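# Four arms build a self-supporting stick ring over well

## Task

Four desks surround a square opening (the well) with nothing under it but the floor. The well's centre is at scene x = 0, y = 0 and its edges are parallel to x and y. The arms' feet, in metres, with heading measured counter-clockwise from +x in degrees, are approximately: arm1 (+0.22, +0.56, +0.72) heading -90; arm2 (-0.52, +0.50, +0.72) heading -90; arm3 (-0.22, -0.56, +0.72) heading +90; arm4 (+0.52, -0.50, +0.72) heading +90. Using the wooden sticks, make a closed ring encircling the well's centre so that every stick has one end lying on a desk and its other end lying on the following stick in the ring; sticks are allowed to reach out over the well. Any number of the arms may help. The ring must stand by itself at the end, with no robot supporting it. Finally open the grippers and pull the arms away. Nothing may be knocked or placed outside the work area.

## Robot and tools

Robots: four identical i2rt Big YAM arms named arm1, arm2, arm3, arm4, each on its own desk. Each has six revolute joints, a two-finger gripper and a wrist camera that rides on top of the hand looking toward the fingertips when joints 1 and 6 are 0 and the hand is level. Reach is about 1.0 m from the joint1 axis. A fixed room camera, cam_high, looks down on the scene.

Frame: one shared scene frame, origin on the floor, +z up, well centre at x=0, y=0. The point called hand is midway between the fingertips; its z axis runs along the fingers and the fingers close along its y axis. No result line prints the foot poses; use the approximate ones in the task.

execute_actions(actions, cameras): actions is a list holding exactly one action, or empty (empty just returns state and pictures). An action is an object keyed by arm name; each arm entry holds "joints", an object of absolute joint targets (not offsets), one number per named joint, for that arm only. Keys and units: joint1_rad (-2.879..2.879, base yaw, positive counter-clockwise from above, 0 = the direction the foot faces), joint2_rad (0..3.141, shoulder; 0 = upper arm pointing back roughly level, increasing raises then brings it forward), joint3_rad (0..3.019, elbow; 0 = folded, increasing opens), joint4_rad (-1.692..1.57, hand pitch; positive tilts fingers up), joint5_rad (-1.57..1.57, hand side swing; positive toward the arm's right), joint6_rad (-2.094..2.094, hand roll; positive clockwise viewed from behind), gripper_m (0..0.093 metres, fingertip gap). Done tolerances: ±0.045, 0.14, 0.09, 0.055, 0.03, 0.035 rad and ±0.003 m. All arms in an action start together and may finish at different times; an action runs at most 15 s. Joints or arms left out may keep pushing toward earlier targets. Unknown keys or out-of-range values cause the whole call to be rejected with no motion. Joints move at different speeds, so the hand can sweep wide between postures. cameras: list from arm1_cam_wrist, arm2_cam_wrist, arm3_cam_wrist, arm4_cam_wrist, cam_high, all; omitted/null/["all"] gives every camera, [] gives none; the pictures line lists image order.

wait(seconds): 0 to 10 s, commands nothing, returns the same state and images.

zoom_image(camera, region): closer look at the latest full image of one camera; region [x0, y0, x1, y1] in that image's pixels, origin top-left, at most 504 by 504.

read_manual(section): only "licences"; returns licence text, no motion.

finished_scene(scene): ends the current scene (integer) once the last command has been held; irreversible; reports success. Replying with no tool call also ends things.

Result lines: joint_positions report measured joints. joint_status tells how each commanded motion ended: on target; "off_target" (stopped short, may still push); "contact_stop" or "time_out" (old target dropped and the joint holds where it rests, except a timed-out joint that keeps pushing toward its target or a point within 0.375, 0.375, 0.113, 0.225, 0.075, 0.3 rad of its position for joints 1 to 6, and resumes if freed); "not_followed" (a self/inter-arm clearance check withheld that arm's joint targets, often with a cause line; its gripper target still runs, and the held targets may be retried on later actions until replaced by passable ones). on_its_own lists joints not commanded this call, with "held at" meaning the target held, not the position. Joint torques are raw drive outputs per arm joint, with offsets, scale and noise, so they are not clean load readings. If a result reports a stop, later motion calls in the same reply are skipped. To relieve a pushing joint, send it its reported position. Very small target changes may not move a joint. Loaded joints sag.

Hazards: arms do not stop on contact and can push hard. Two robots pressing hard on each other fails and ends the run; a hard hit may too. The clearance check can act late and ignores fingers, gripper housings and wrist cameras, and no line reports arm-to-arm contact. Object contact does not count as robot contact. Prolonged hard pushing heats motors: MOTOR HOT warns at 85 °C; at 100 °C an OVER-TEMPERATURE FAULT makes that arm and its gripper go limp and fall until cooled, with joint_status showing "limit_stop_at_motor_heat"; resend targets afterwards. Heat builds even while you think, since the robot holds its last command during thinking time. Avoid dropping, slipping or slamming sticks, and never push objects out of the work area. Occasionally a loose object gets a brief nudge from outside.

Cameras: calibration lines give K, distortion and T_world_to_cam (scene to camera, metres) for each camera; wrist cameras are fisheye 616x616, cam_high is 896x504 pinhole with radial distortion. Real poses may differ slightly; wrist camera poses follow the reported joints and inherit their errors. The URDF gives link geometry; hand is link pinch, and gripper_m equals joint7 plus joint8.

Each tool is called after "Emit:" in YAML: its name, and indented under it one key for each argument.

## Session

Emit:
execute_actions:
  actions: []

Scene clock: 0.00 s.
Joint torques (N m, as the arm reports them, + toward a larger angle): no reading
Motor temperatures (°C, as the motors report them): arm1=[26 23 25 23 25 24] | arm2=[25 26 27 25 23 26] | arm3=[25 24 22 26 24 22] | arm4=[23 23 23 25 23 23]
arm1.joint_positions: joint1_rad=+0.213 joint2_rad=+0.567 joint3_rad=+1.340 joint4_rad=-1.493 joint5_rad=+0.315 joint6_rad=-0.450 gripper_m=+0.095
arm1.joint_status: not commanded
arm1.hand: x=+0.2050 y=+0.3578 z=+1.3228 quat_wxyz=(-0.139, -0.452, -0.782, +0.405) (m; scene frame)
arm2.joint_positions: joint1_rad=+0.463 joint2_rad=+0.589 joint3_rad=+1.462 joint4_rad=-1.326 joint5_rad=+0.138 joint6_rad=+0.121 gripper_m=+0.094
arm2.joint_status: not commanded
arm2.hand: x=-0.4495 y=+0.3032 z=+1.3412 quat_wxyz=(-0.433, -0.525, -0.663, +0.313) (m; scene frame)
arm3.joint_positions: joint1_rad=-0.317 joint2_rad=+0.610 joint3_rad=+1.399 joint4_rad=-1.229 joint5_rad=+0.260 joint6_rad=+0.270 gripper_m=+0.095
arm3.joint_status: not commanded
arm3.hand: x=-0.1091 y=-0.3550 z=+1.3916 quat_wxyz=(-0.462, +0.339, -0.763, -0.297) (m; scene frame)
arm4.joint_positions: joint1_rad=-0.190 joint2_rad=+0.528 joint3_rad=+1.349 joint4_rad=-1.376 joint5_rad=-0.231 joint6_rad=-0.318 gripper_m=+0.094
arm4.joint_status: not commanded
arm4.hand: x=+0.5263 y=-0.3015 z=+1.2796 quat_wxyz=(-0.361, +0.686, -0.534, -0.337) (m; scene frame)
pictures: arm1_cam_wrist, arm2_cam_wrist, arm3_cam_wrist, arm4_cam_wrist, cam_high
Images, in order (width x height): arm1_cam_wrist 616x616, arm2_cam_wrist 616x616, arm3_cam_wrist 616x616, arm4_cam_wrist 616x616, cam_high 896x504.

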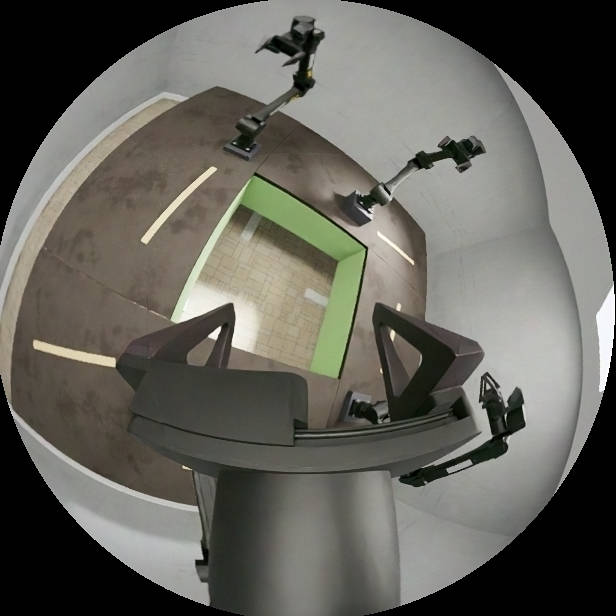

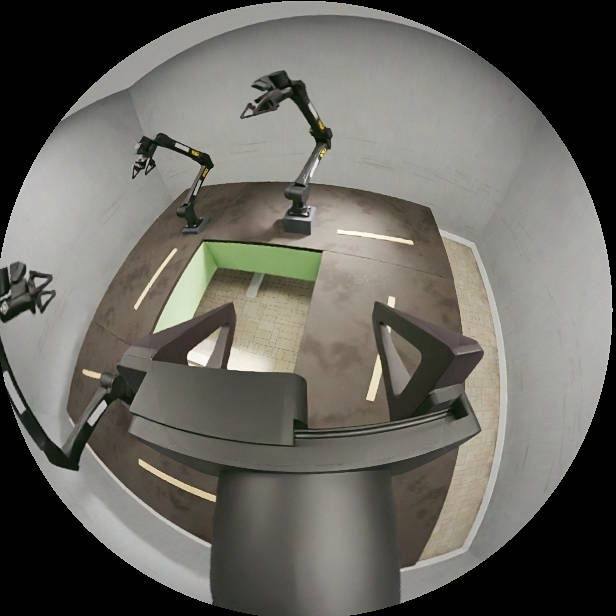

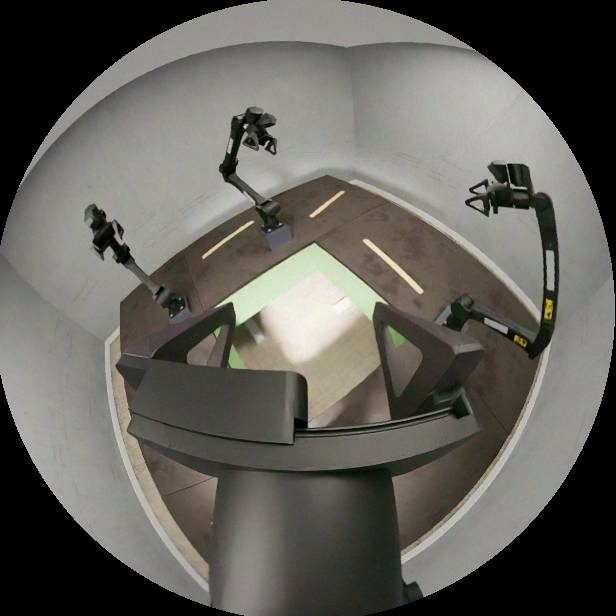

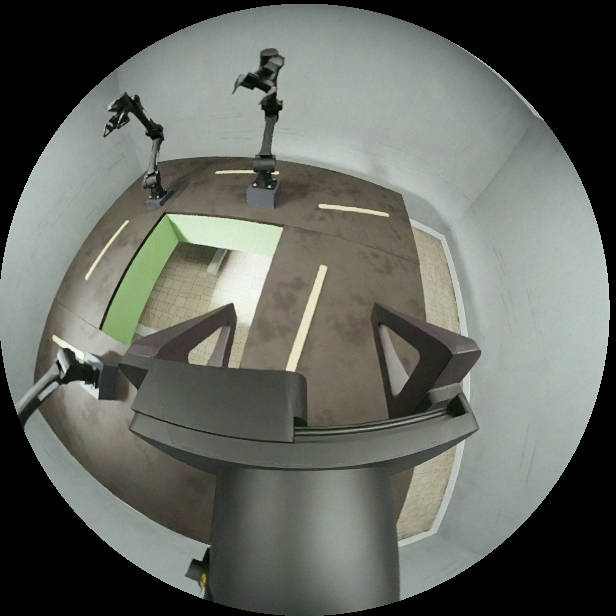

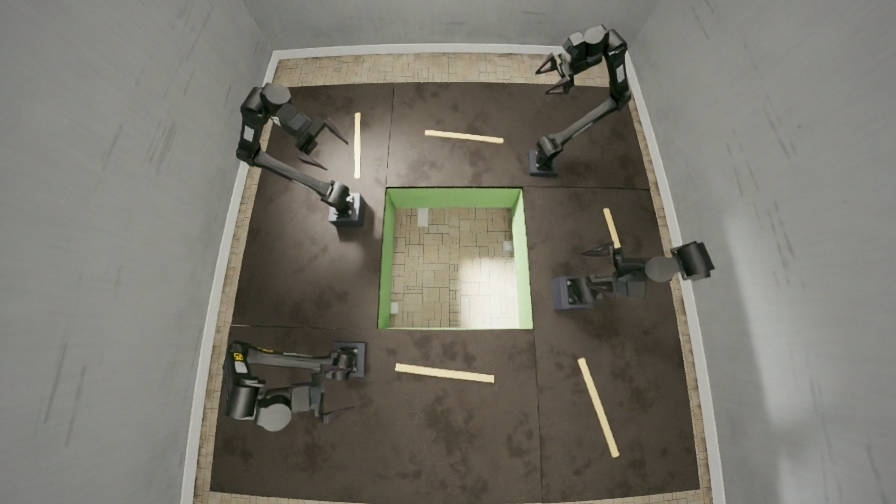

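Emit:
execute_actions:
  actions:
    - {"arm1":{"joints":{"joint1_rad":1.761,"joint2_rad":2.222,"joint3_rad":1.782,"joint4_rad":-1.131,"joint5_rad":0,"joint6_rad":-0.08}},"arm2":{"joints":{"joint1_rad":-0.355,"joint2_rad":1.943,"joint3_rad":1.538,"joint4_rad":-1.166,"joint5_rad":0,"joint6_rad":-0.235}},"arm3":{"joints":{"joint1_rad":1.6,"joint2_rad":2.004,"joint3_rad":1.366,"joint4_rad":-0.933,"joint5_rad":0,"joint6_rad":-0.06}},"arm4":{"joints":{"joint1_rad":-0.139,"joint2_rad":1.894,"joint3_rad":1.434,"joint4_rad":-1.11,"joint5_rad":0,"joint6_rad":0}}}

Scene clock: 21.30 s.
Joint torques (N m, as the arm reports them, + toward a larger angle): arm1=[  1.44 -18.95  10.65   0.4   -0.04   0.2 ] | arm2=[ -1.04 -15.62  10.33   0.33   0.1   -0.16] | arm3=[  0.64 -17.47   7.47   0.35  -0.01  -0.14] | arm4=[  0.7  -18.79   7.83   0.49   0.01   0.13]
Motor temperatures (°C, as the motors report them): arm1=[26 23 29 23 25 24] | arm2=[25 26 31 26 23 26] | arm3=[25 24 28 26 24 22] | arm4=[23 23 28 25 23 23]
arm1.joint_positions: joint1_rad=+1.758 joint2_rad=+2.206 joint3_rad=+1.759 joint4_rad=-1.131 joint5_rad=-0.001 joint6_rad=-0.087 gripper_m=+0.095
arm1.joint_status: all done
arm1.hand: x=+0.8496 y=+0.6811 z=+0.8091 quat_wxyz=(+0.002, +0.138, -0.990, -0.005) (m; scene frame)
arm2.joint_positions: joint1_rad=-0.360 joint2_rad=+1.953 joint3_rad=+1.523 joint4_rad=-1.170 joint5_rad=+0.000 joint6_rad=-0.221 gripper_m=+0.094
arm2.joint_status: all done
arm2.hand: x=-0.7349 y=-0.0229 z=+0.8139 quat_wxyz=(+0.007, -0.764, -0.645, -0.008) (m; scene frame)
arm3.joint_positions: joint1_rad=+1.608 joint2_rad=+2.008 joint3_rad=+1.372 joint4_rad=-0.929 joint5_rad=+0.000 joint6_rad=-0.049 gripper_m=+0.095
arm3.joint_status: all done
arm3.hand: x=-0.7683 y=-0.5914 z=+0.7834 quat_wxyz=(-0.007, +0.999, +0.054, +0.001) (m; scene frame)
arm4.joint_positions: joint1_rad=-0.146 joint2_rad=+1.890 joint3_rad=+1.418 joint4_rad=-1.116 joint5_rad=-0.003 joint6_rad=-0.012 gripper_m=+0.094
arm4.joint_status: all done
arm4.hand: x=+0.5993 y=+0.0355 z=+0.7951 quat_wxyz=(+0.013, +0.658, -0.753, +0.000) (m; scene frame)
pictures: arm1_cam_wrist, arm2_cam_wrist, arm3_cam_wrist, arm4_cam_wrist, cam_high
camera_calibration (this result's frames):
arm1_cam_wrist: T_world_to_cam=[[0.266032, -0.963481, -0.0305256, 0.458069], [-0.77656, -0.232967, 0.58539, 0.351109], [-0.571123, -0.132027, -0.810177, 1.35335], [0, 0, 0, 1]] pos_world=[0.923724, 0.701816, 0.904897]
arm2_cam_wrist: T_world_to_cam=[[-0.985226, 0.171177, 0.0052443, -0.727857], [0.139401, 0.783793, 0.605174, -0.369262], [0.0994817, 0.596964, -0.796076, 0.859655], [0, 0, 0, 1]] pos_world=[-0.751149, -0.0991659, 0.911635]
arm3_cam_wrist: T_world_to_cam=[[-0.104623, 0.994371, 0.016742, 0.493498], [0.808659, 0.0752596, 0.583444, 0.218011], [0.578899, 0.0745799, -0.811981, 1.24766], [0, 0, 0, 1]] pos_world=[-0.846936, -0.600178, 0.877618]
arm4_cam_wrist: T_world_to_cam=[[0.990889, -0.132078, -0.0263479, -0.563549], [-0.0901131, -0.795573, 0.599119, -0.394694], [-0.100092, -0.591287, -0.800226, 0.840933], [0, 0, 0, 1]] pos_world=[0.607018, 0.108792, 0.894557]
Images, in order (width x height): arm1_cam_wrist 616x616, arm2_cam_wrist 616x616, arm3_cam_wrist 616x616, arm4_cam_wrist 616x616, cam_high 896x504.

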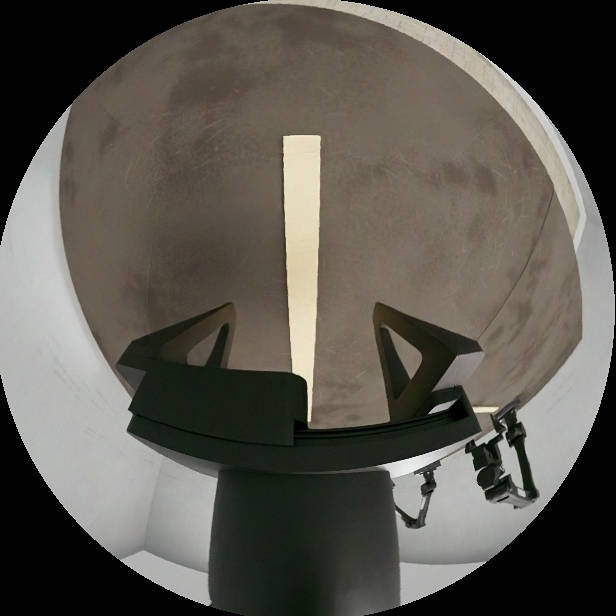

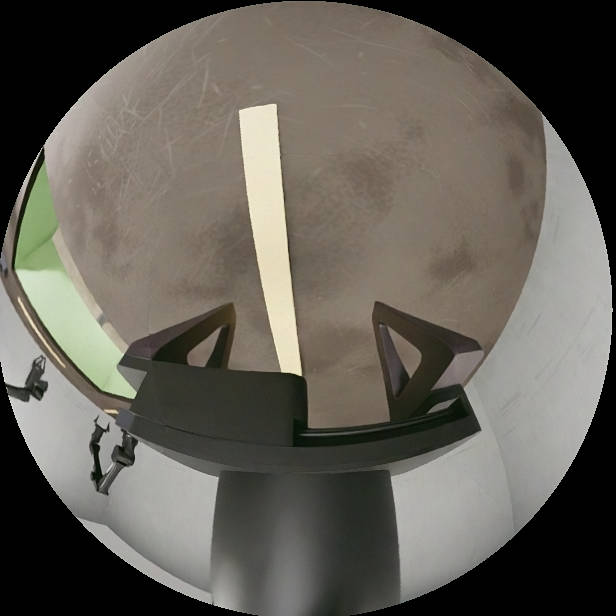

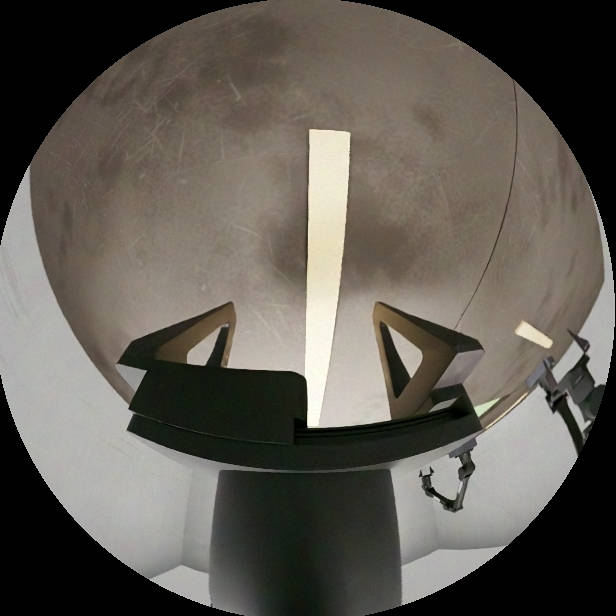

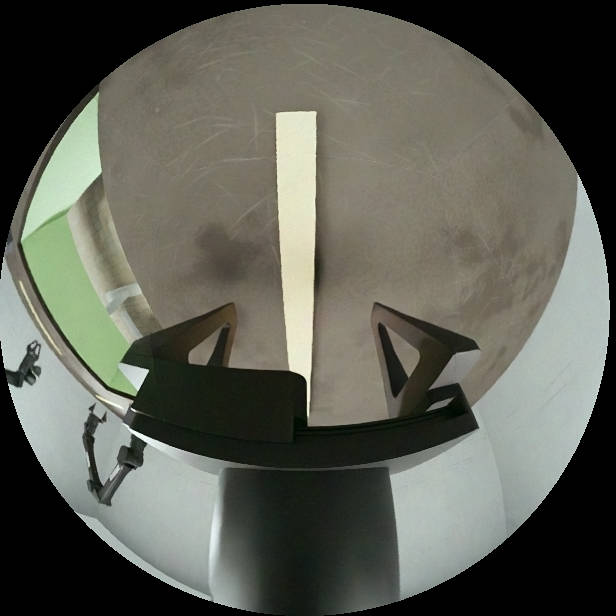

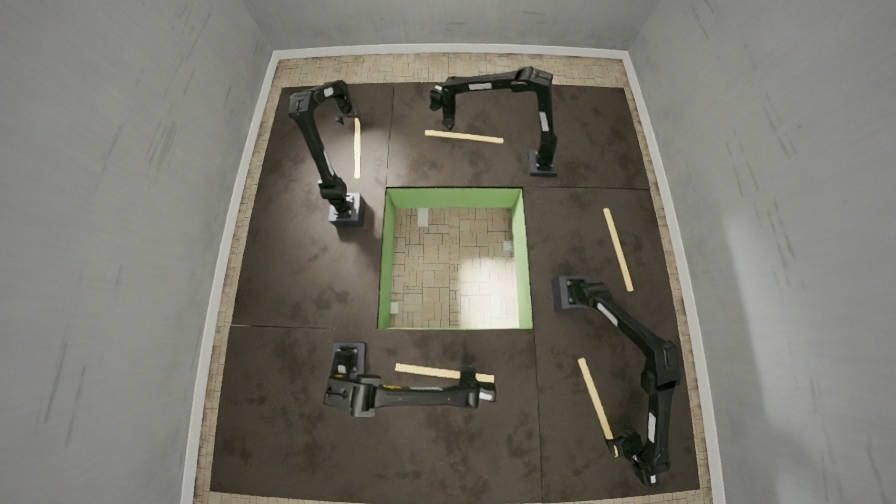

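Emit:
execute_actions:
  actions:
    - {"arm1":{"joints":{"joint1_rad":1.72,"joint2_rad":1.831,"joint3_rad":1.0,"joint4_rad":-0.74,"joint6_rad":-0.12}},"arm2":{"joints":{"joint1_rad":-0.44,"joint2_rad":1.551,"joint3_rad":0.824,"joint4_rad":-0.84,"joint6_rad":-0.36}},"arm3":{"joints":{"joint1_rad":1.54,"joint2_rad":1.615,"joint3_rad":0.726,"joint4_rad":-0.68,"joint6_rad":-0.1}},"arm4":{"joints":{"joint1_rad":-0.13,"joint2_rad":1.444,"joint3_rad":0.754,"joint4_rad":-0.88}}}

Scene clock: 27.97 s.
Joint torques (N m, as the arm reports them, + toward a larger angle): arm1=[  0.33 -12.93   7.79   1.03  -0.03   0.03] | arm2=[-0.46 -8.23  8.13  0.43  0.09 -0.16] | arm3=[ 1.8  -9.99  6.89  0.81 -0.02 -0.17] | arm4=[  0.46 -10.     6.46   0.72  -0.01   0.14]
Motor temperatures (°C, as the motors report them): arm1=[26 25 29 23 25 24] | arm2=[25 27 31 26 23 26] | arm3=[25 26 27 26 24 22] | arm4=[23 25 28 25 23 23]
arm1.joint_positions: joint1_rad=+1.720 joint2_rad=+1.827 joint3_rad=+0.986 joint4_rad=-0.756 joint5_rad=-0.001 joint6_rad=-0.113 gripper_m=+0.095
arm1.joint_status: all done
arm1.hand: x=+0.6439 y=+0.6254 z=+0.7732 quat_wxyz=(+0.012, +0.132, -0.991, -0.004) (m; scene frame)
arm2.joint_positions: joint1_rad=-0.448 joint2_rad=+1.560 joint3_rad=+0.810 joint4_rad=-0.852 joint5_rad=+0.000 joint6_rad=-0.347 gripper_m=+0.094
arm2.joint_status: all done
arm2.hand: x=-0.6846 y=+0.1827 z=+0.7647 quat_wxyz=(+0.006, -0.752, -0.659, -0.009) (m; scene frame)
arm3.joint_positions: joint1_rad=+1.532 joint2_rad=+1.617 joint3_rad=+0.719 joint4_rad=-0.688 joint5_rad=+0.000 joint6_rad=-0.088 gripper_m=+0.095
arm3.joint_status: all done
arm3.hand: x=-0.5581 y=-0.5528 z=+0.7743 quat_wxyz=(-0.006, +0.999, +0.035, +0.011) (m; scene frame)
arm4.joint_positions: joint1_rad=-0.139 joint2_rad=+1.437 joint3_rad=+0.746 joint4_rad=-0.891 joint5_rad=-0.003 joint6_rad=-0.012 gripper_m=+0.094
arm4.joint_status: all done
arm4.hand: x=+0.5659 y=-0.1727 z=+0.7724 quat_wxyz=(+0.011, +0.661, -0.750, -0.002) (m; scene frame)
pictures: arm1_cam_wrist, arm2_cam_wrist, arm3_cam_wrist, arm4_cam_wrist, cam_high
camera_calibration (this result's frames):
arm1_cam_wrist: T_world_to_cam=[[0.254148, -0.966609, -0.0328121, 0.46937], [-0.767537, -0.222217, 0.601255, 0.174579], [-0.588469, -0.127623, -0.798384, 1.19869], [0, 0, 0, 1]] pos_world=[0.720099, 0.645472, 0.86745]
arm2_cam_wrist: T_world_to_cam=[[-0.990944, 0.134264, 0.00176011, -0.707748], [0.107978, 0.789004, 0.604825, -0.529817], [0.0798178, 0.599538, -0.796356, 0.679132], [0, 0, 0, 1]] pos_world=[-0.698337, 0.105887, 0.862523]
arm3_cam_wrist: T_world_to_cam=[[-0.0666594, 0.997656, 0.0154741, 0.501242], [0.798647, 0.0440532, 0.600185, 0.0145908], [0.598097, 0.0523664, -0.799711, 1.10462], [0, 0, 0, 1]] pos_world=[-0.638908, -0.558554, 0.866861]
arm4_cam_wrist: T_world_to_cam=[[0.991832, -0.124816, -0.0262795, -0.557944], [-0.0849528, -0.800092, 0.593832, -0.549393], [-0.0951458, -0.586748, -0.80416, 0.69731], [0, 0, 0, 1]] pos_world=[0.57306, -0.10006, 0.872333]
Images, in order (width x height): arm1_cam_wrist 616x616, arm2_cam_wrist 616x616, arm3_cam_wrist 616x616, arm4_cam_wrist 616x616, cam_high 896x504.

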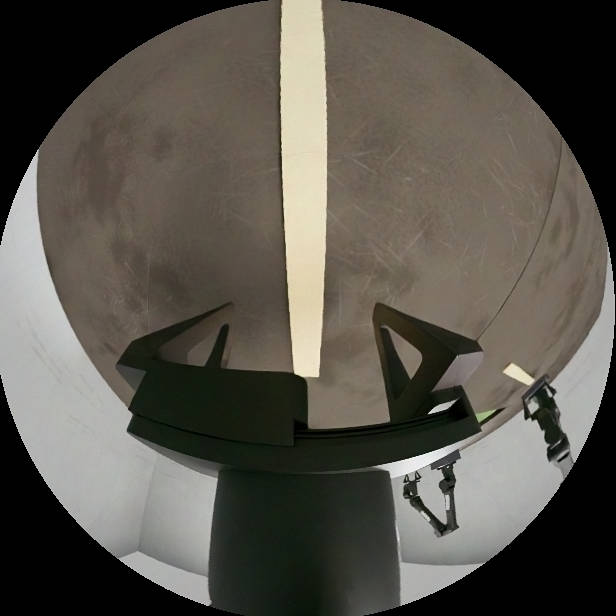

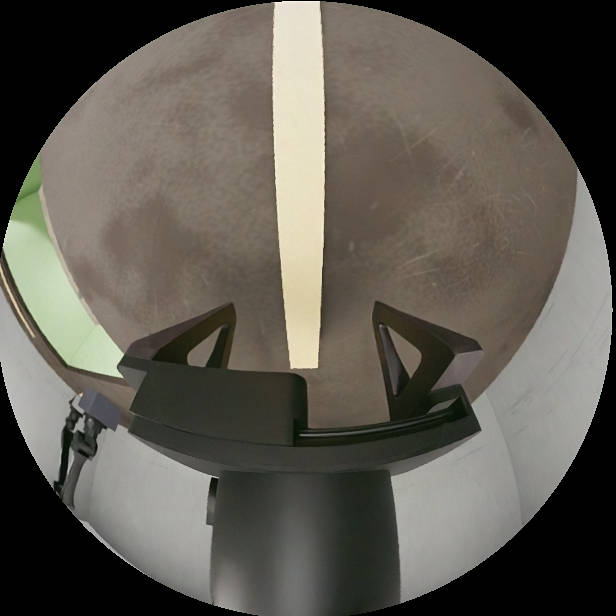

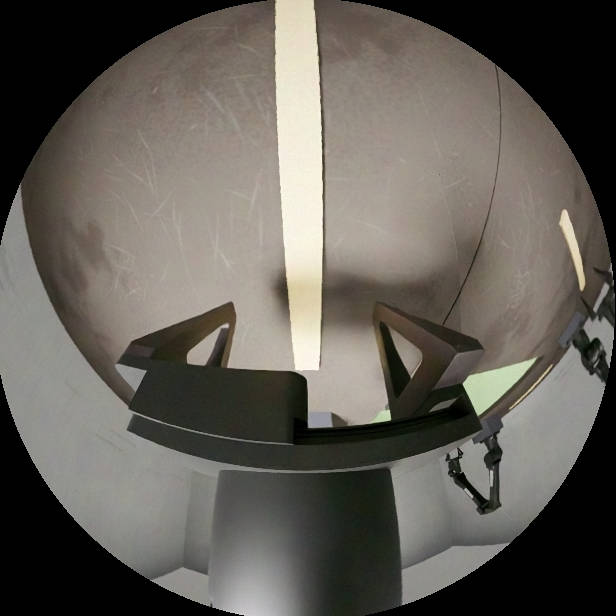

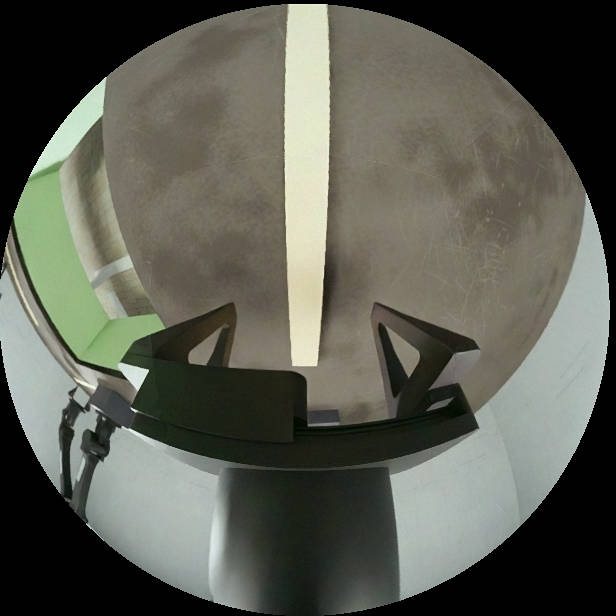

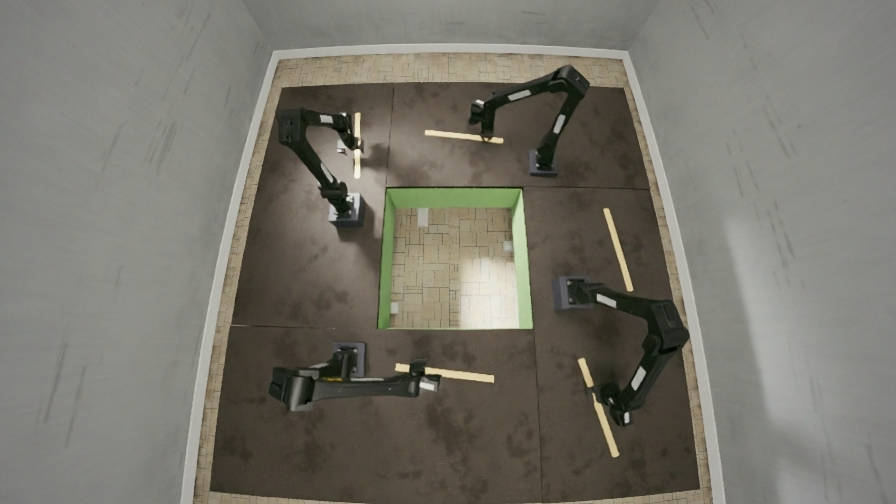

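Emit:
execute_actions:
  actions:
    - {"arm1":{"joints":{"joint2_rad":1.94,"joint4_rad":-0.62}},"arm2":{"joints":{"joint2_rad":1.66,"joint4_rad":-0.72}},"arm3":{"joints":{"joint2_rad":1.76,"joint4_rad":-0.53}},"arm4":{"joints":{"joint2_rad":1.585,"joint4_rad":-0.73}}}
  cameras: []

Emit:
execute_actions:
  actions:
    - {"arm1":{"joints":{"gripper_m":0}},"arm2":{"joints":{"gripper_m":0}},"arm3":{"joints":{"gripper_m":0}},"arm4":{"joints":{"gripper_m":0}}}

Scene clock: 34.13 s.
Joint torques (N m, as the arm reports them, + toward a larger angle): arm1=[  0.65 -13.92   6.95   1.18  -0.08   0.06] | arm2=[-0.4  -7.41  7.29  1.08  0.22 -0.07] | arm3=[  1.76 -11.03   5.75   0.86  -0.02  -0.17] | arm4=[  0.22 -10.38   5.65   1.21  -0.25   0.06]
Motor temperatures (°C, as the motors report them): arm1=[26 25 29 23 25 24] | arm2=[25 27 31 26 23 26] | arm3=[25 26 27 26 24 22] | arm4=[23 24 28 25 23 23]
arm1.joint_positions: joint1_rad=+1.722 joint2_rad=+1.923 joint3_rad=+0.988 joint4_rad=-0.636 joint5_rad=+0.000 joint6_rad=-0.114 gripper_m=+0.095
arm1.joint_status: all done
arm1.hand: x=+0.6549 y=+0.6282 z=+0.7334 quat_wxyz=(-0.001, +0.134, -0.991, -0.004) (m; scene frame)
arm2.joint_positions: joint1_rad=-0.449 joint2_rad=+1.648 joint3_rad=+0.815 joint4_rad=-0.744 joint5_rad=-0.003 joint6_rad=-0.354 gripper_m=+0.094
arm2.joint_status: all done
arm2.hand: x=-0.6924 y=+0.1678 z=+0.7354 quat_wxyz=(+0.000, -0.750, -0.662, +0.002) (m; scene frame)
arm3.joint_positions: joint1_rad=+1.532 joint2_rad=+1.763 joint3_rad=+0.719 joint4_rad=-0.539 joint5_rad=+0.000 joint6_rad=-0.088 gripper_m=+0.095
arm3.joint_status: all done
arm3.hand: x=-0.5661 y=-0.5519 z=+0.7263 quat_wxyz=(-0.007, +0.999, +0.035, +0.010) (m; scene frame)
arm4.joint_positions: joint1_rad=-0.134 joint2_rad=+1.570 joint3_rad=+0.749 joint4_rad=-0.751 joint5_rad=+0.002 joint6_rad=-0.003 gripper_m=+0.094
arm4.joint_status: all done
arm4.hand: x=+0.5671 y=-0.1539 z=+0.7305 quat_wxyz=(+0.006, +0.659, -0.752, -0.004) (m; scene frame)
pictures: none
No camera images: the call's "cameras" was empty. Leave "cameras" out to get every camera's image.

Scene clock: 34.87 s.
Joint torques (N m, as the arm reports them, + toward a larger angle): arm1=[  1.01 -13.65   7.14   1.26  -0.08   0.03] | arm2=[-0.69 -7.45  7.32  0.7   0.2  -0.08] | arm3=[  1.77 -10.91   5.76   0.88  -0.03  -0.15] | arm4=[  0.14 -10.55   5.68   0.87  -0.26   0.04]
Motor temperatures (°C, as the motors report them): arm1=[26 25 29 23 25 24] | arm2=[25 27 31 26 23 26] | arm3=[25 26 27 26 24 22] | arm4=[23 24 28 25 23 23]
arm1.joint_positions: joint1_rad=+1.722 joint2_rad=+1.923 joint3_rad=+0.988 joint4_rad=-0.636 joint5_rad=+0.000 joint6_rad=-0.114 gripper_m=+0.027
arm1.joint_status: gripper_m off_target (ended at +0.027, target +0.000)
arm1.hand: x=+0.6549 y=+0.6282 z=+0.7334 quat_wxyz=(-0.001, +0.134, -0.991, -0.004) (m; scene frame)
arm2.joint_positions: joint1_rad=-0.443 joint2_rad=+1.648 joint3_rad=+0.815 joint4_rad=-0.733 joint5_rad=-0.002 joint6_rad=-0.355 gripper_m=+0.027
arm2.joint_status: gripper_m off_target (ended at +0.027, target +0.000)
arm2.hand: x=-0.6919 y=+0.1646 z=+0.7353 quat_wxyz=(-0.002, -0.748, -0.664, +0.007) (m; scene frame)
arm3.joint_positions: joint1_rad=+1.532 joint2_rad=+1.763 joint3_rad=+0.719 joint4_rad=-0.539 joint5_rad=+0.000 joint6_rad=-0.089 gripper_m=+0.028
arm3.joint_status: gripper_m off_target (ended at +0.028, target +0.000)
arm3.hand: x=-0.5661 y=-0.5519 z=+0.7263 quat_wxyz=(-0.007, +0.999, +0.035, +0.010) (m; scene frame)
arm4.joint_positions: joint1_rad=-0.134 joint2_rad=+1.570 joint3_rad=+0.749 joint4_rad=-0.742 joint5_rad=+0.003 joint6_rad=-0.003 gripper_m=+0.027
arm4.joint_status: gripper_m off_target (ended at +0.027, target +0.000)
arm4.hand: x=+0.5675 y=-0.1518 z=+0.7305 quat_wxyz=(+0.002, +0.659, -0.752, -0.006) (m; scene frame)
pictures: arm1_cam_wrist, arm2_cam_wrist, arm3_cam_wrist, arm4_cam_wrist, cam_high
camera_calibration (this result's frames):
arm1_cam_wrist: T_world_to_cam=[[0.258067, -0.965704, -0.0285892, 0.461706], [-0.781895, -0.226146, 0.580947, 0.234362], [-0.567488, -0.127569, -0.813439, 1.17102], [0, 0, 0, 1]] pos_world=[0.728633, 0.648257, 0.829598]
arm2_cam_wrist: T_world_to_cam=[[-0.992433, 0.122242, 0.0115258, -0.718678], [0.106402, 0.809374, 0.577574, -0.481398], [0.0612753, 0.57443, -0.816257, 0.672995], [0, 0, 0, 1]] pos_world=[-0.703256, 0.0908954, 0.835663]
arm3_cam_wrist: T_world_to_cam=[[-0.0678055, 0.997569, 0.0160575, 0.499424], [0.80018, 0.0447616, 0.598088, 0.0524949], [0.595915, 0.0534026, -0.80127, 1.07146], [0, 0, 0, 1]] pos_world=[-0.646639, -0.557779, 0.81911]
arm4_cam_wrist: T_world_to_cam=[[0.991508, -0.12844, -0.0203703, -0.562633], [-0.0930127, -0.809878, 0.579177, -0.493815], [-0.0908869, -0.572364, -0.814948, 0.683708], [0, 0, 0, 1]] pos_world=[0.574064, -0.0808655, 0.831731]
Images, in order (width x height): arm1_cam_wrist 616x616, arm2_cam_wrist 616x616, arm3_cam_wrist 616x616, arm4_cam_wrist 616x616, cam_high 896x504.

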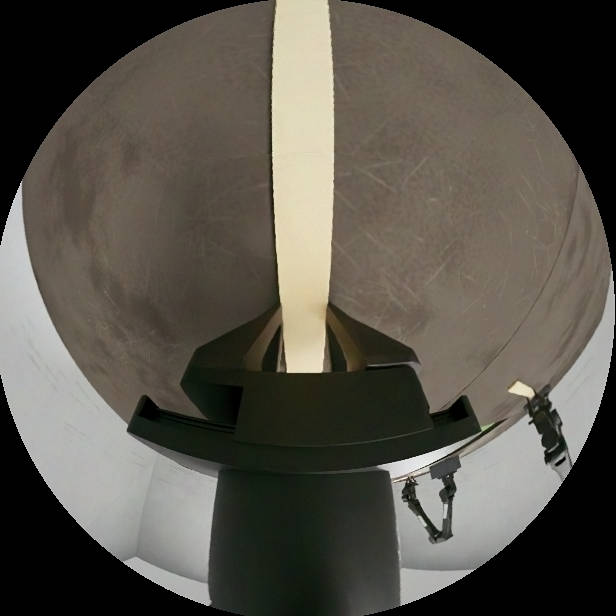

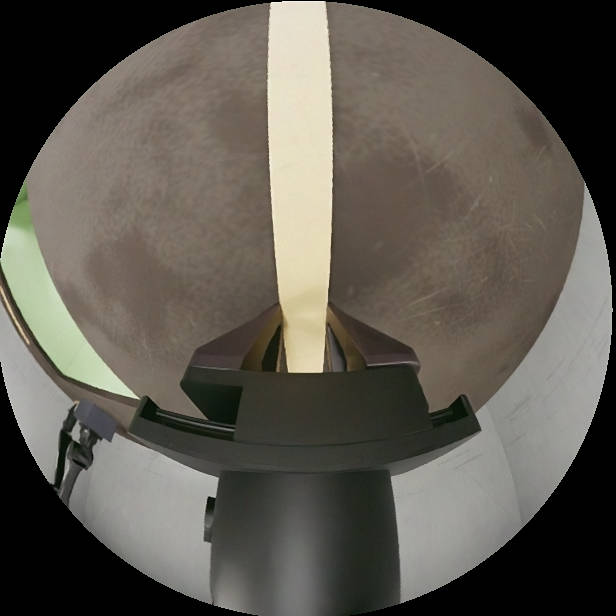

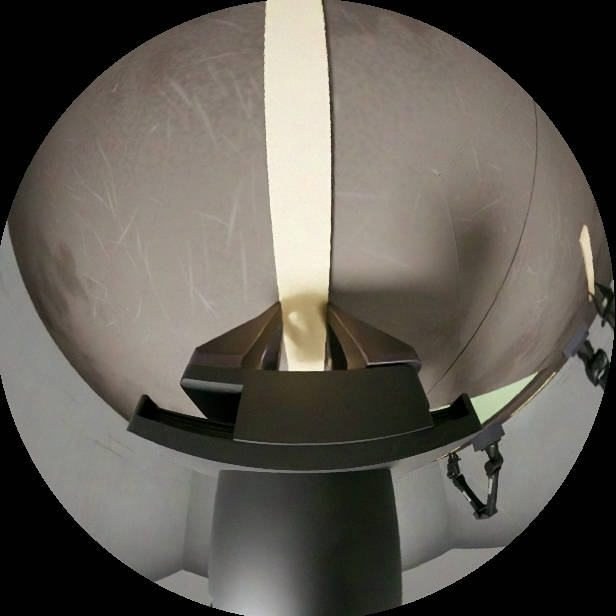

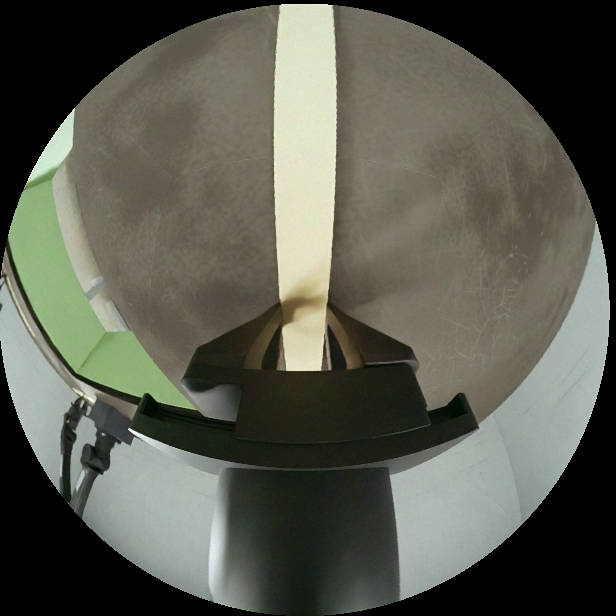

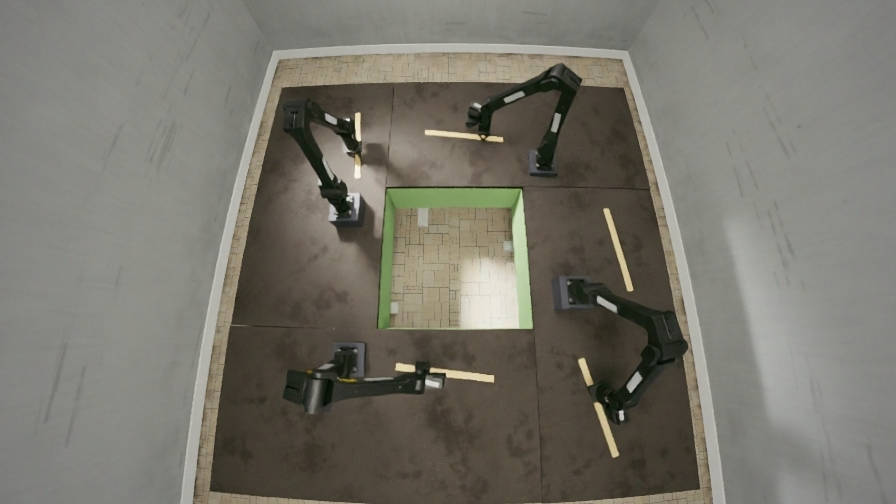

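Emit:
execute_actions:
  actions:
    - {"arm1":{"joints":{"joint2_rad":1.5,"joint3_rad":0.67,"joint4_rad":-0.55}},"arm2":{"joints":{"joint2_rad":1.5,"joint4_rad":-0.8}},"arm3":{"joints":{"joint2_rad":1.48,"joint3_rad":0.67,"joint4_rad":-0.58}},"arm4":{"joints":{"joint2_rad":1.42,"joint4_rad":-0.8}}}
  cameras: []

Emit:
execute_actions:
  actions:
    - {"arm1":{"joints":{"joint1_rad":-0.745,"joint5_rad":-0.131,"joint6_rad":-0.25}},"arm3":{"joints":{"joint1_rad":-0.76,"joint5_rad":-0.131,"joint6_rad":-0.25}}}
  cameras: []

Emit:
execute_actions:
  actions:
    - {"arm1":{"joints":{"joint2_rad":1.6,"joint4_rad":-0.45}},"arm3":{"joints":{"joint2_rad":1.575,"joint4_rad":-0.48}},"arm2":{"joints":{"joint1_rad":0.44,"joint2_rad":1.945,"joint3_rad":1.415,"joint4_rad":-0.91,"joint5_rad":-0.19,"joint6_rad":-0.65}},"arm4":{"joints":{"joint1_rad":0.41,"joint2_rad":1.926,"joint3_rad":1.415,"joint4_rad":-0.93,"joint5_rad":-0.19,"joint6_rad":-0.65}}}
  cameras: ["cam_high"]

Scene clock: 46.50 s.
Joint torques (N m, as the arm reports them, + toward a larger angle): arm1=[  1.28 -10.26   6.93   1.58  -0.11   0.07] | arm2=[-0.65 -7.01  8.53  0.02  0.17 -0.08] | arm3=[ 1.77 -8.01  7.91  0.75 -0.03 -0.15] | arm4=[  0.27 -10.69   6.53   0.17  -0.27   0.05]
Motor temperatures (°C, as the motors report them): arm1=[26 25 28 23 25 24] | arm2=[25 27 31 26 23 26] | arm3=[25 26 26 26 24 22] | arm4=[23 24 28 25 23 23]
arm1.joint_positions: joint1_rad=+1.722 joint2_rad=+1.502 joint3_rad=+0.670 joint4_rad=-0.567 joint5_rad=+0.000 joint6_rad=-0.114 gripper_m=+0.027
arm1.joint_status: all done
arm1.hand: x=+0.5753 y=+0.6152 z=+0.8120 quat_wxyz=(-0.086, +0.133, -0.987, -0.006) (m; scene frame)
arm2.joint_positions: joint1_rad=-0.443 joint2_rad=+1.497 joint3_rad=+0.815 joint4_rad=-0.791 joint5_rad=-0.002 joint6_rad=-0.355 gripper_m=+0.027
arm2.joint_status: all done
arm2.hand: x=-0.6941 y=+0.1602 z=+0.7887 quat_wxyz=(-0.018, -0.747, -0.663, +0.050) (m; scene frame)
arm3.joint_positions: joint1_rad=+1.532 joint2_rad=+1.473 joint3_rad=+0.662 joint4_rad=-0.579 joint5_rad=+0.000 joint6_rad=-0.089 gripper_m=+0.028
arm3.joint_status: all done
arm3.hand: x=-0.5767 y=-0.5528 z=+0.8083 quat_wxyz=(-0.012, +0.996, +0.036, -0.086) (m; scene frame)
arm4.joint_positions: joint1_rad=-0.134 joint2_rad=+1.419 joint3_rad=+0.749 joint4_rad=-0.791 joint5_rad=+0.003 joint6_rad=-0.003 gripper_m=+0.027
arm4.joint_status: all done
arm4.hand: x=+0.5690 y=-0.1456 z=+0.7799 quat_wxyz=(-0.036, +0.658, -0.751, -0.039) (m; scene frame)
pictures: none
No camera images: the call's "cameras" was empty. Leave "cameras" out to get every camera's image.

Scene clock: 49.33 s.
Joint torques (N m, as the arm reports them, + toward a larger angle): arm1=[  0.93 -10.04   7.32   1.4   -0.26   0.17] | arm2=[-0.74 -7.13  8.46  0.06  0.17 -0.07] | arm3=[ 1.62 -7.89  8.13  0.84 -0.09  0.  ] | arm4=[  0.18 -10.65   6.57   0.12  -0.27   0.06]
Motor temperatures (°C, as the motors report them): arm1=[26 25 28 23 25 24] | arm2=[25 27 31 26 23 26] | arm3=[25 26 27 26 24 22] | arm4=[23 24 28 25 23 23]
arm1.joint_positions: joint1_rad=-0.745 joint2_rad=+1.502 joint3_rad=+0.665 joint4_rad=-0.564 joint5_rad=-0.130 joint6_rad=-0.256 gripper_m=+0.027
arm1.joint_status: all done
arm1.hand: x=-0.0108 y=+0.2797 z=+0.8090 quat_wxyz=(-0.083, -0.849, -0.518, +0.060) (m; scene frame)
arm2.joint_positions: joint1_rad=-0.443 joint2_rad=+1.497 joint3_rad=+0.815 joint4_rad=-0.791 joint5_rad=-0.002 joint6_rad=-0.355 gripper_m=+0.027
arm2.joint_status: not commanded
arm2.hand: x=-0.6941 y=+0.1602 z=+0.7887 quat_wxyz=(-0.018, -0.747, -0.663, +0.050) (m; scene frame)
arm3.joint_positions: joint1_rad=-0.763 joint2_rad=+1.475 joint3_rad=+0.662 joint4_rad=-0.579 joint5_rad=-0.132 joint6_rad=-0.252 gripper_m=+0.028
arm3.joint_status: all done
arm3.hand: x=+0.0096 y=-0.2802 z=+0.8172 quat_wxyz=(-0.073, +0.516, -0.848, -0.093) (m; scene frame)
arm4.joint_positions: joint1_rad=-0.134 joint2_rad=+1.419 joint3_rad=+0.749 joint4_rad=-0.791 joint5_rad=+0.003 joint6_rad=-0.003 gripper_m=+0.027
arm4.joint_status: not commanded
arm4.hand: x=+0.5690 y=-0.1456 z=+0.7799 quat_wxyz=(-0.036, +0.658, -0.751, -0.039) (m; scene frame)
pictures: none
No camera images: the call's "cameras" was empty. Leave "cameras" out to get every camera's image.

Scene clock: 51.03 s.
Joint torques (N m, as the arm reports them, + toward a larger angle): arm1=[  0.51 -10.05   6.7    1.77  -0.21   0.19] | arm2=[ -1.23 -14.87  11.13   0.01  -0.06  -0.16] | arm3=[ 1.65 -9.79  7.3   1.39 -0.09  0.  ] | arm4=[ -0.51 -18.16  10.03   0.15  -0.4   -0.07]
Motor temperatures (°C, as the motors report them): arm1=[26 25 28 23 25 24] | arm2=[25 27 31 26 23 26] | arm3=[25 26 27 26 24 22] | arm4=[23 25 28 25 23 23]
arm1.joint_positions: joint1_rad=-0.745 joint2_rad=+1.596 joint3_rad=+0.665 joint4_rad=-0.472 joint5_rad=-0.130 joint6_rad=-0.256 gripper_m=+0.027
arm1.joint_status: all done
arm1.hand: x=-0.0159 y=+0.2744 z=+0.7807 quat_wxyz=(-0.082, -0.850, -0.518, +0.060) (m; scene frame)
arm2.joint_positions: joint1_rad=+0.439 joint2_rad=+1.954 joint3_rad=+1.380 joint4_rad=-0.903 joint5_rad=-0.190 joint6_rad=-0.637 gripper_m=+0.027
arm2.joint_status: all done
arm2.hand: x=-0.2636 y=-0.0100 z=+0.7661 quat_wxyz=(-0.101, -0.253, -0.962, -0.018) (m; scene frame)
arm3.joint_positions: joint1_rad=-0.763 joint2_rad=+1.582 joint3_rad=+0.662 joint4_rad=-0.493 joint5_rad=-0.132 joint6_rad=-0.252 gripper_m=+0.028
arm3.joint_status: all done
arm3.hand: x=+0.0129 y=-0.2764 z=+0.7845 quat_wxyz=(-0.064, +0.516, -0.849, -0.090) (m; scene frame)
arm4.joint_positions: joint1_rad=+0.415 joint2_rad=+1.919 joint3_rad=+1.366 joint4_rad=-0.923 joint5_rad=-0.189 joint6_rad=-0.637 gripper_m=+0.027
arm4.joint_status: all done
arm4.hand: x=+0.2641 y=+0.0021 z=+0.7717 quat_wxyz=(+0.024, +0.962, -0.251, -0.110) (m; scene frame)
pictures: cam_high
Images, in order (width x height): cam_high 896x504.

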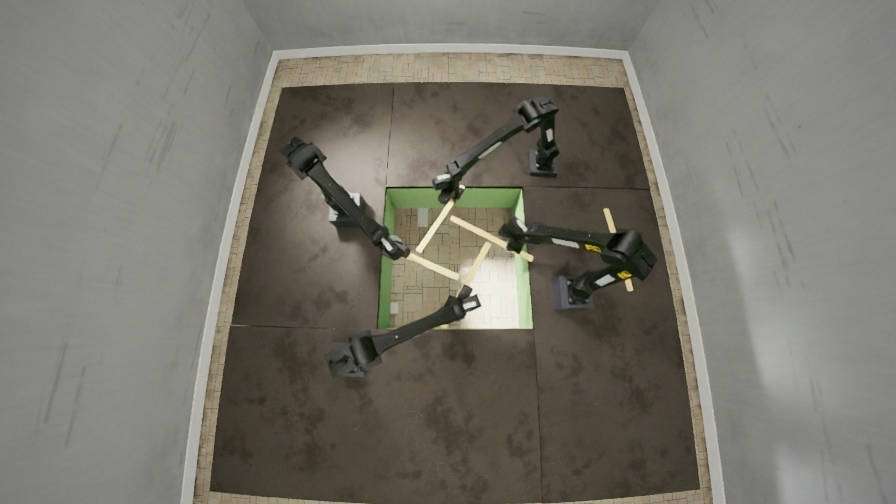

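Emit:
execute_actions:
  actions:
    - {"arm1":{"joints":{"joint2_rad":1.63,"joint4_rad":-0.42}},"arm3":{"joints":{"joint2_rad":1.63,"joint4_rad":-0.42}},"arm2":{"joints":{"joint3_rad":1.445,"joint4_rad":-0.93}},"arm4":{"joints":{"joint2_rad":1.945,"joint3_rad":1.45}}}
  cameras: []

Emit:
execute_actions:
  actions:
    - {"arm1":{"joints":{"joint6_rad":-0.62}},"arm3":{"joints":{"joint6_rad":-0.62}},"arm2":{"joints":{"joint6_rad":-1.04}},"arm4":{"joints":{"joint6_rad":-1.04}}}

Emit:
zoom_image:
  camera: "cam_high"
  region: [340,150,580,360]

Scene clock: 55.60 s.
Joint torques (N m, as the arm reports them, + toward a larger angle): arm1=[ 0.92 -9.06  6.56  1.88 -0.22  0.19] | arm2=[ -0.88 -14.94  12.98  -0.01  -0.07  -0.17] | arm3=[ 1.63 -9.59  6.96  1.43 -0.09  0.  ] | arm4=[ -0.59 -18.04  10.56   0.24  -0.4   -0.09]
Motor temperatures (°C, as the motors report them): arm1=[26 25 28 23 25 24] | arm2=[25 28 32 26 23 26] | arm3=[25 26 27 26 24 22] | arm4=[23 25 30 25 23 23]
arm1.joint_positions: joint1_rad=-0.745 joint2_rad=+1.614 joint3_rad=+0.665 joint4_rad=-0.443 joint5_rad=-0.130 joint6_rad=-0.256 gripper_m=+0.027
arm1.joint_status: all done
arm1.hand: x=-0.0184 y=+0.2717 z=+0.7754 quat_wxyz=(-0.084, -0.849, -0.518, +0.065) (m; scene frame)
arm2.joint_positions: joint1_rad=+0.439 joint2_rad=+1.954 joint3_rad=+1.393 joint4_rad=-0.921 joint5_rad=-0.190 joint6_rad=-0.637 gripper_m=+0.027
arm2.joint_status: all done
arm2.hand: x=-0.2630 y=-0.0113 z=+0.7701 quat_wxyz=(-0.099, -0.253, -0.962, -0.020) (m; scene frame)
arm3.joint_positions: joint1_rad=-0.763 joint2_rad=+1.630 joint3_rad=+0.662 joint4_rad=-0.433 joint5_rad=-0.132 joint6_rad=-0.252 gripper_m=+0.028
arm3.joint_status: all done
arm3.hand: x=+0.0171 y=-0.2717 z=+0.7704 quat_wxyz=(-0.069, +0.516, -0.849, -0.092) (m; scene frame)
arm4.joint_positions: joint1_rad=+0.415 joint2_rad=+1.930 joint3_rad=+1.393 joint4_rad=-0.923 joint5_rad=-0.189 joint6_rad=-0.638 gripper_m=+0.027
arm4.joint_status: all done
arm4.hand: x=+0.2598 y=+0.0120 z=+0.7758 quat_wxyz=(+0.018, +0.961, -0.249, -0.115) (m; scene frame)
pictures: none
No camera images: the call's "cameras" was empty. Leave "cameras" out to get every camera's image.

Scene clock: 57.03 s.
Joint torques (N m, as the arm reports them, + toward a larger angle): arm1=[ 0.83 -9.41  6.41  1.74 -0.3   0.08] | arm2=[ -0.26 -15.04  12.69   0.12  -0.17  -0.24] | arm3=[ 1.63 -9.5   6.91  1.13 -0.28 -0.23] | arm4=[ -0.47 -18.14  10.58   0.22  -0.41  -0.05]
Motor temperatures (°C, as the motors report them): arm1=[26 25 28 23 25 24] | arm2=[25 28 32 26 23 26] | arm3=[25 26 27 26 24 22] | arm4=[23 26 30 25 23 23]
arm1.joint_positions: joint1_rad=-0.745 joint2_rad=+1.614 joint3_rad=+0.665 joint4_rad=-0.443 joint5_rad=-0.130 joint6_rad=-0.612 gripper_m=+0.027
arm1.joint_status: all done
arm1.hand: x=-0.0184 y=+0.2717 z=+0.7754 quat_wxyz=(-0.071, -0.744, -0.660, +0.078) (m; scene frame)
arm2.joint_positions: joint1_rad=+0.436 joint2_rad=+1.954 joint3_rad=+1.395 joint4_rad=-0.924 joint5_rad=-0.189 joint6_rad=-1.017 gripper_m=+0.027
arm2.joint_status: all done
arm2.hand: x=-0.2650 y=-0.0126 z=+0.7708 quat_wxyz=(-0.100, -0.069, -0.993, -0.001) (m; scene frame)
arm3.joint_positions: joint1_rad=-0.763 joint2_rad=+1.630 joint3_rad=+0.662 joint4_rad=-0.425 joint5_rad=-0.127 joint6_rad=-0.602 gripper_m=+0.028
arm3.joint_status: all done
arm3.hand: x=+0.0190 y=-0.2709 z=+0.7705 quat_wxyz=(-0.088, +0.656, -0.746, -0.076) (m; scene frame)
arm4.joint_positions: joint1_rad=+0.415 joint2_rad=+1.930 joint3_rad=+1.393 joint4_rad=-0.923 joint5_rad=-0.189 joint6_rad=-1.028 gripper_m=+0.027
arm4.joint_status: all done
arm4.hand: x=+0.2598 y=+0.0120 z=+0.7758 quat_wxyz=(-0.005, +0.991, -0.058, -0.116) (m; scene frame)
pictures: arm1_cam_wrist, arm2_cam_wrist, arm3_cam_wrist, arm4_cam_wrist, cam_high
camera_calibration (this result's frames):
arm1_cam_wrist: T_world_to_cam=[[-0.992415, 0.120548, -0.0241006, -0.0291898], [0.101016, 0.911383, 0.39897, -0.548838], [0.0700599, 0.393509, -0.916647, 0.727811], [0, 0, 0, 1]] pos_world=[-0.0245173, 0.21732, 0.885412]
arm2_cam_wrist: T_world_to_cam=[[-0.141571, -0.989861, -0.0115536, -0.0445477], [-0.901434, 0.124083, 0.414753, -0.554157], [-0.409114, 0.0691317, -0.909861, 0.718801], [0, 0, 0, 1]] pos_world=[-0.21177, -0.0250266, 0.883333]
arm3_cam_wrist: T_world_to_cam=[[0.991192, -0.132345, 0.00482919, -0.0594989], [-0.124345, -0.917492, 0.377819, -0.528072], [-0.0455717, -0.375092, -0.925867, 0.73533], [0, 0, 0, 1]] pos_world=[0.0268219, -0.216559, 0.880621]
arm4_cam_wrist: T_world_to_cam=[[0.113193, 0.993507, -0.0114741, -0.0278554], [0.919688, -0.100398, 0.379599, -0.532796], [0.375982, -0.0535203, -0.92508, 0.744322], [0, 0, 0, 1]] pos_world=[0.213308, 0.0140191, 0.890486]
Images, in order (width x height): arm1_cam_wrist 616x616, arm2_cam_wrist 616x616, arm3_cam_wrist 616x616, arm4_cam_wrist 616x616, cam_high 896x504.

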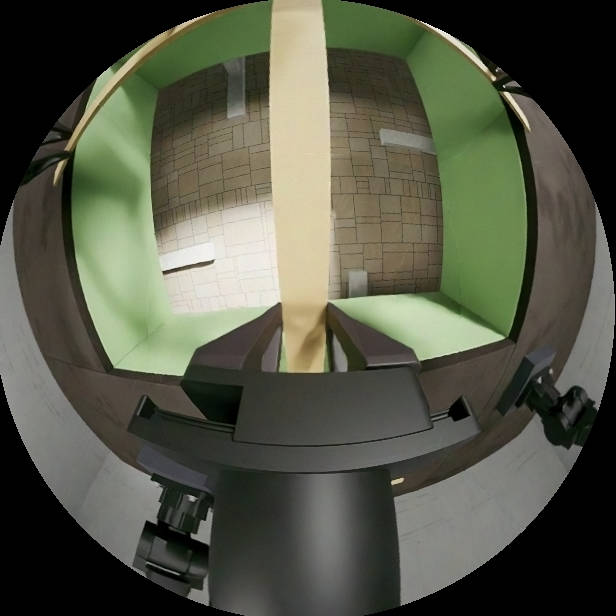

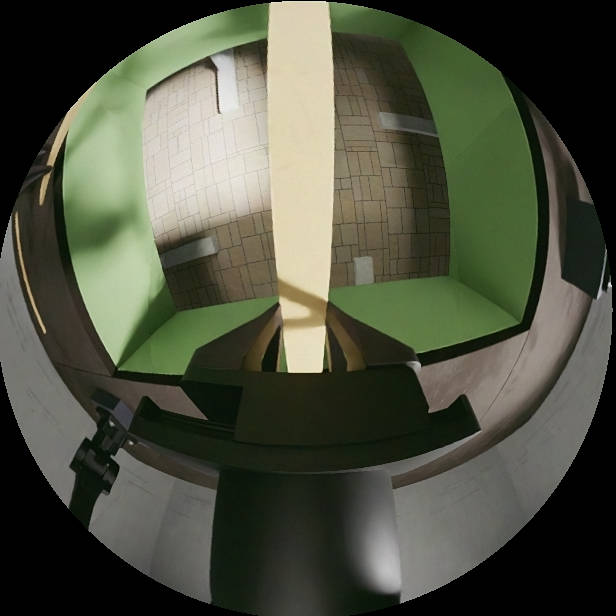

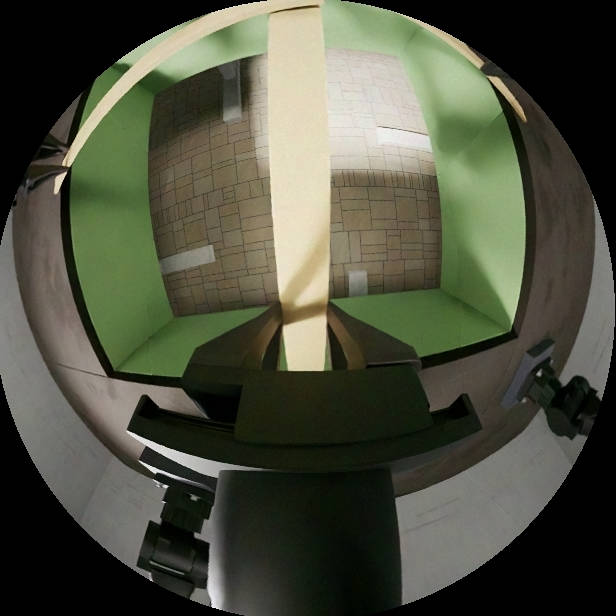

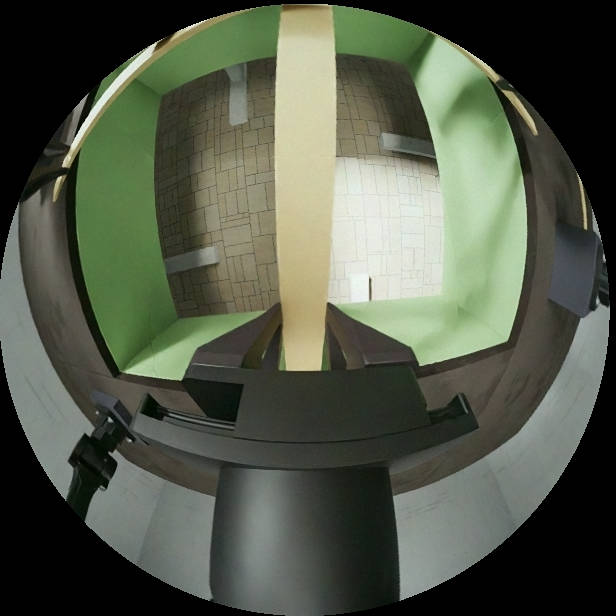

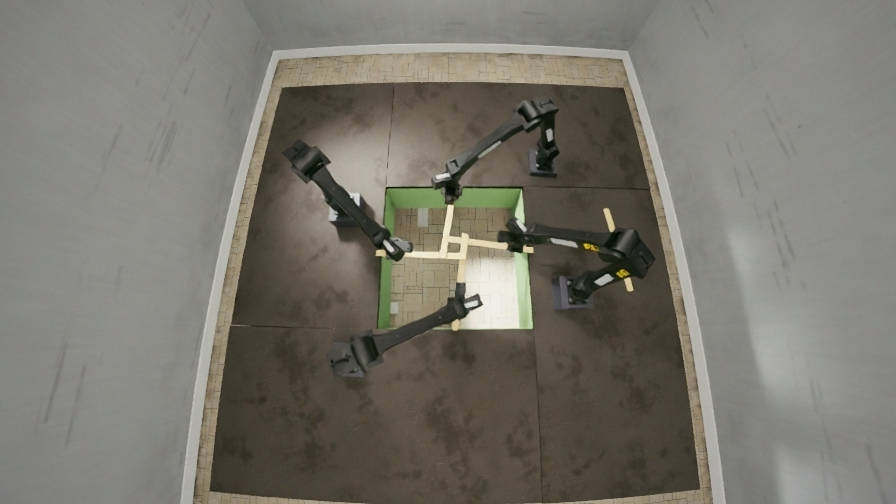

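Region (340, 150, 580, 360) of cam_high's 896x504 image, scaled by 2.100, with more detail than that image has; it fills the top 441 rows of this view, and the rest is white.

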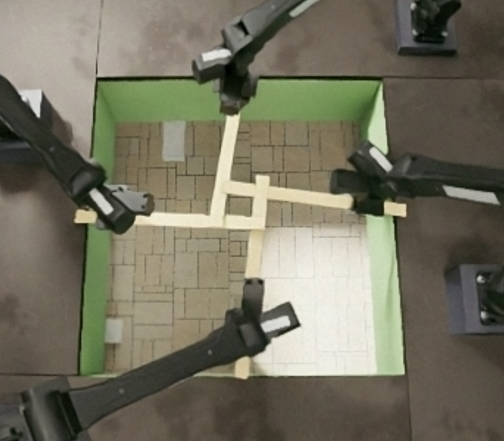

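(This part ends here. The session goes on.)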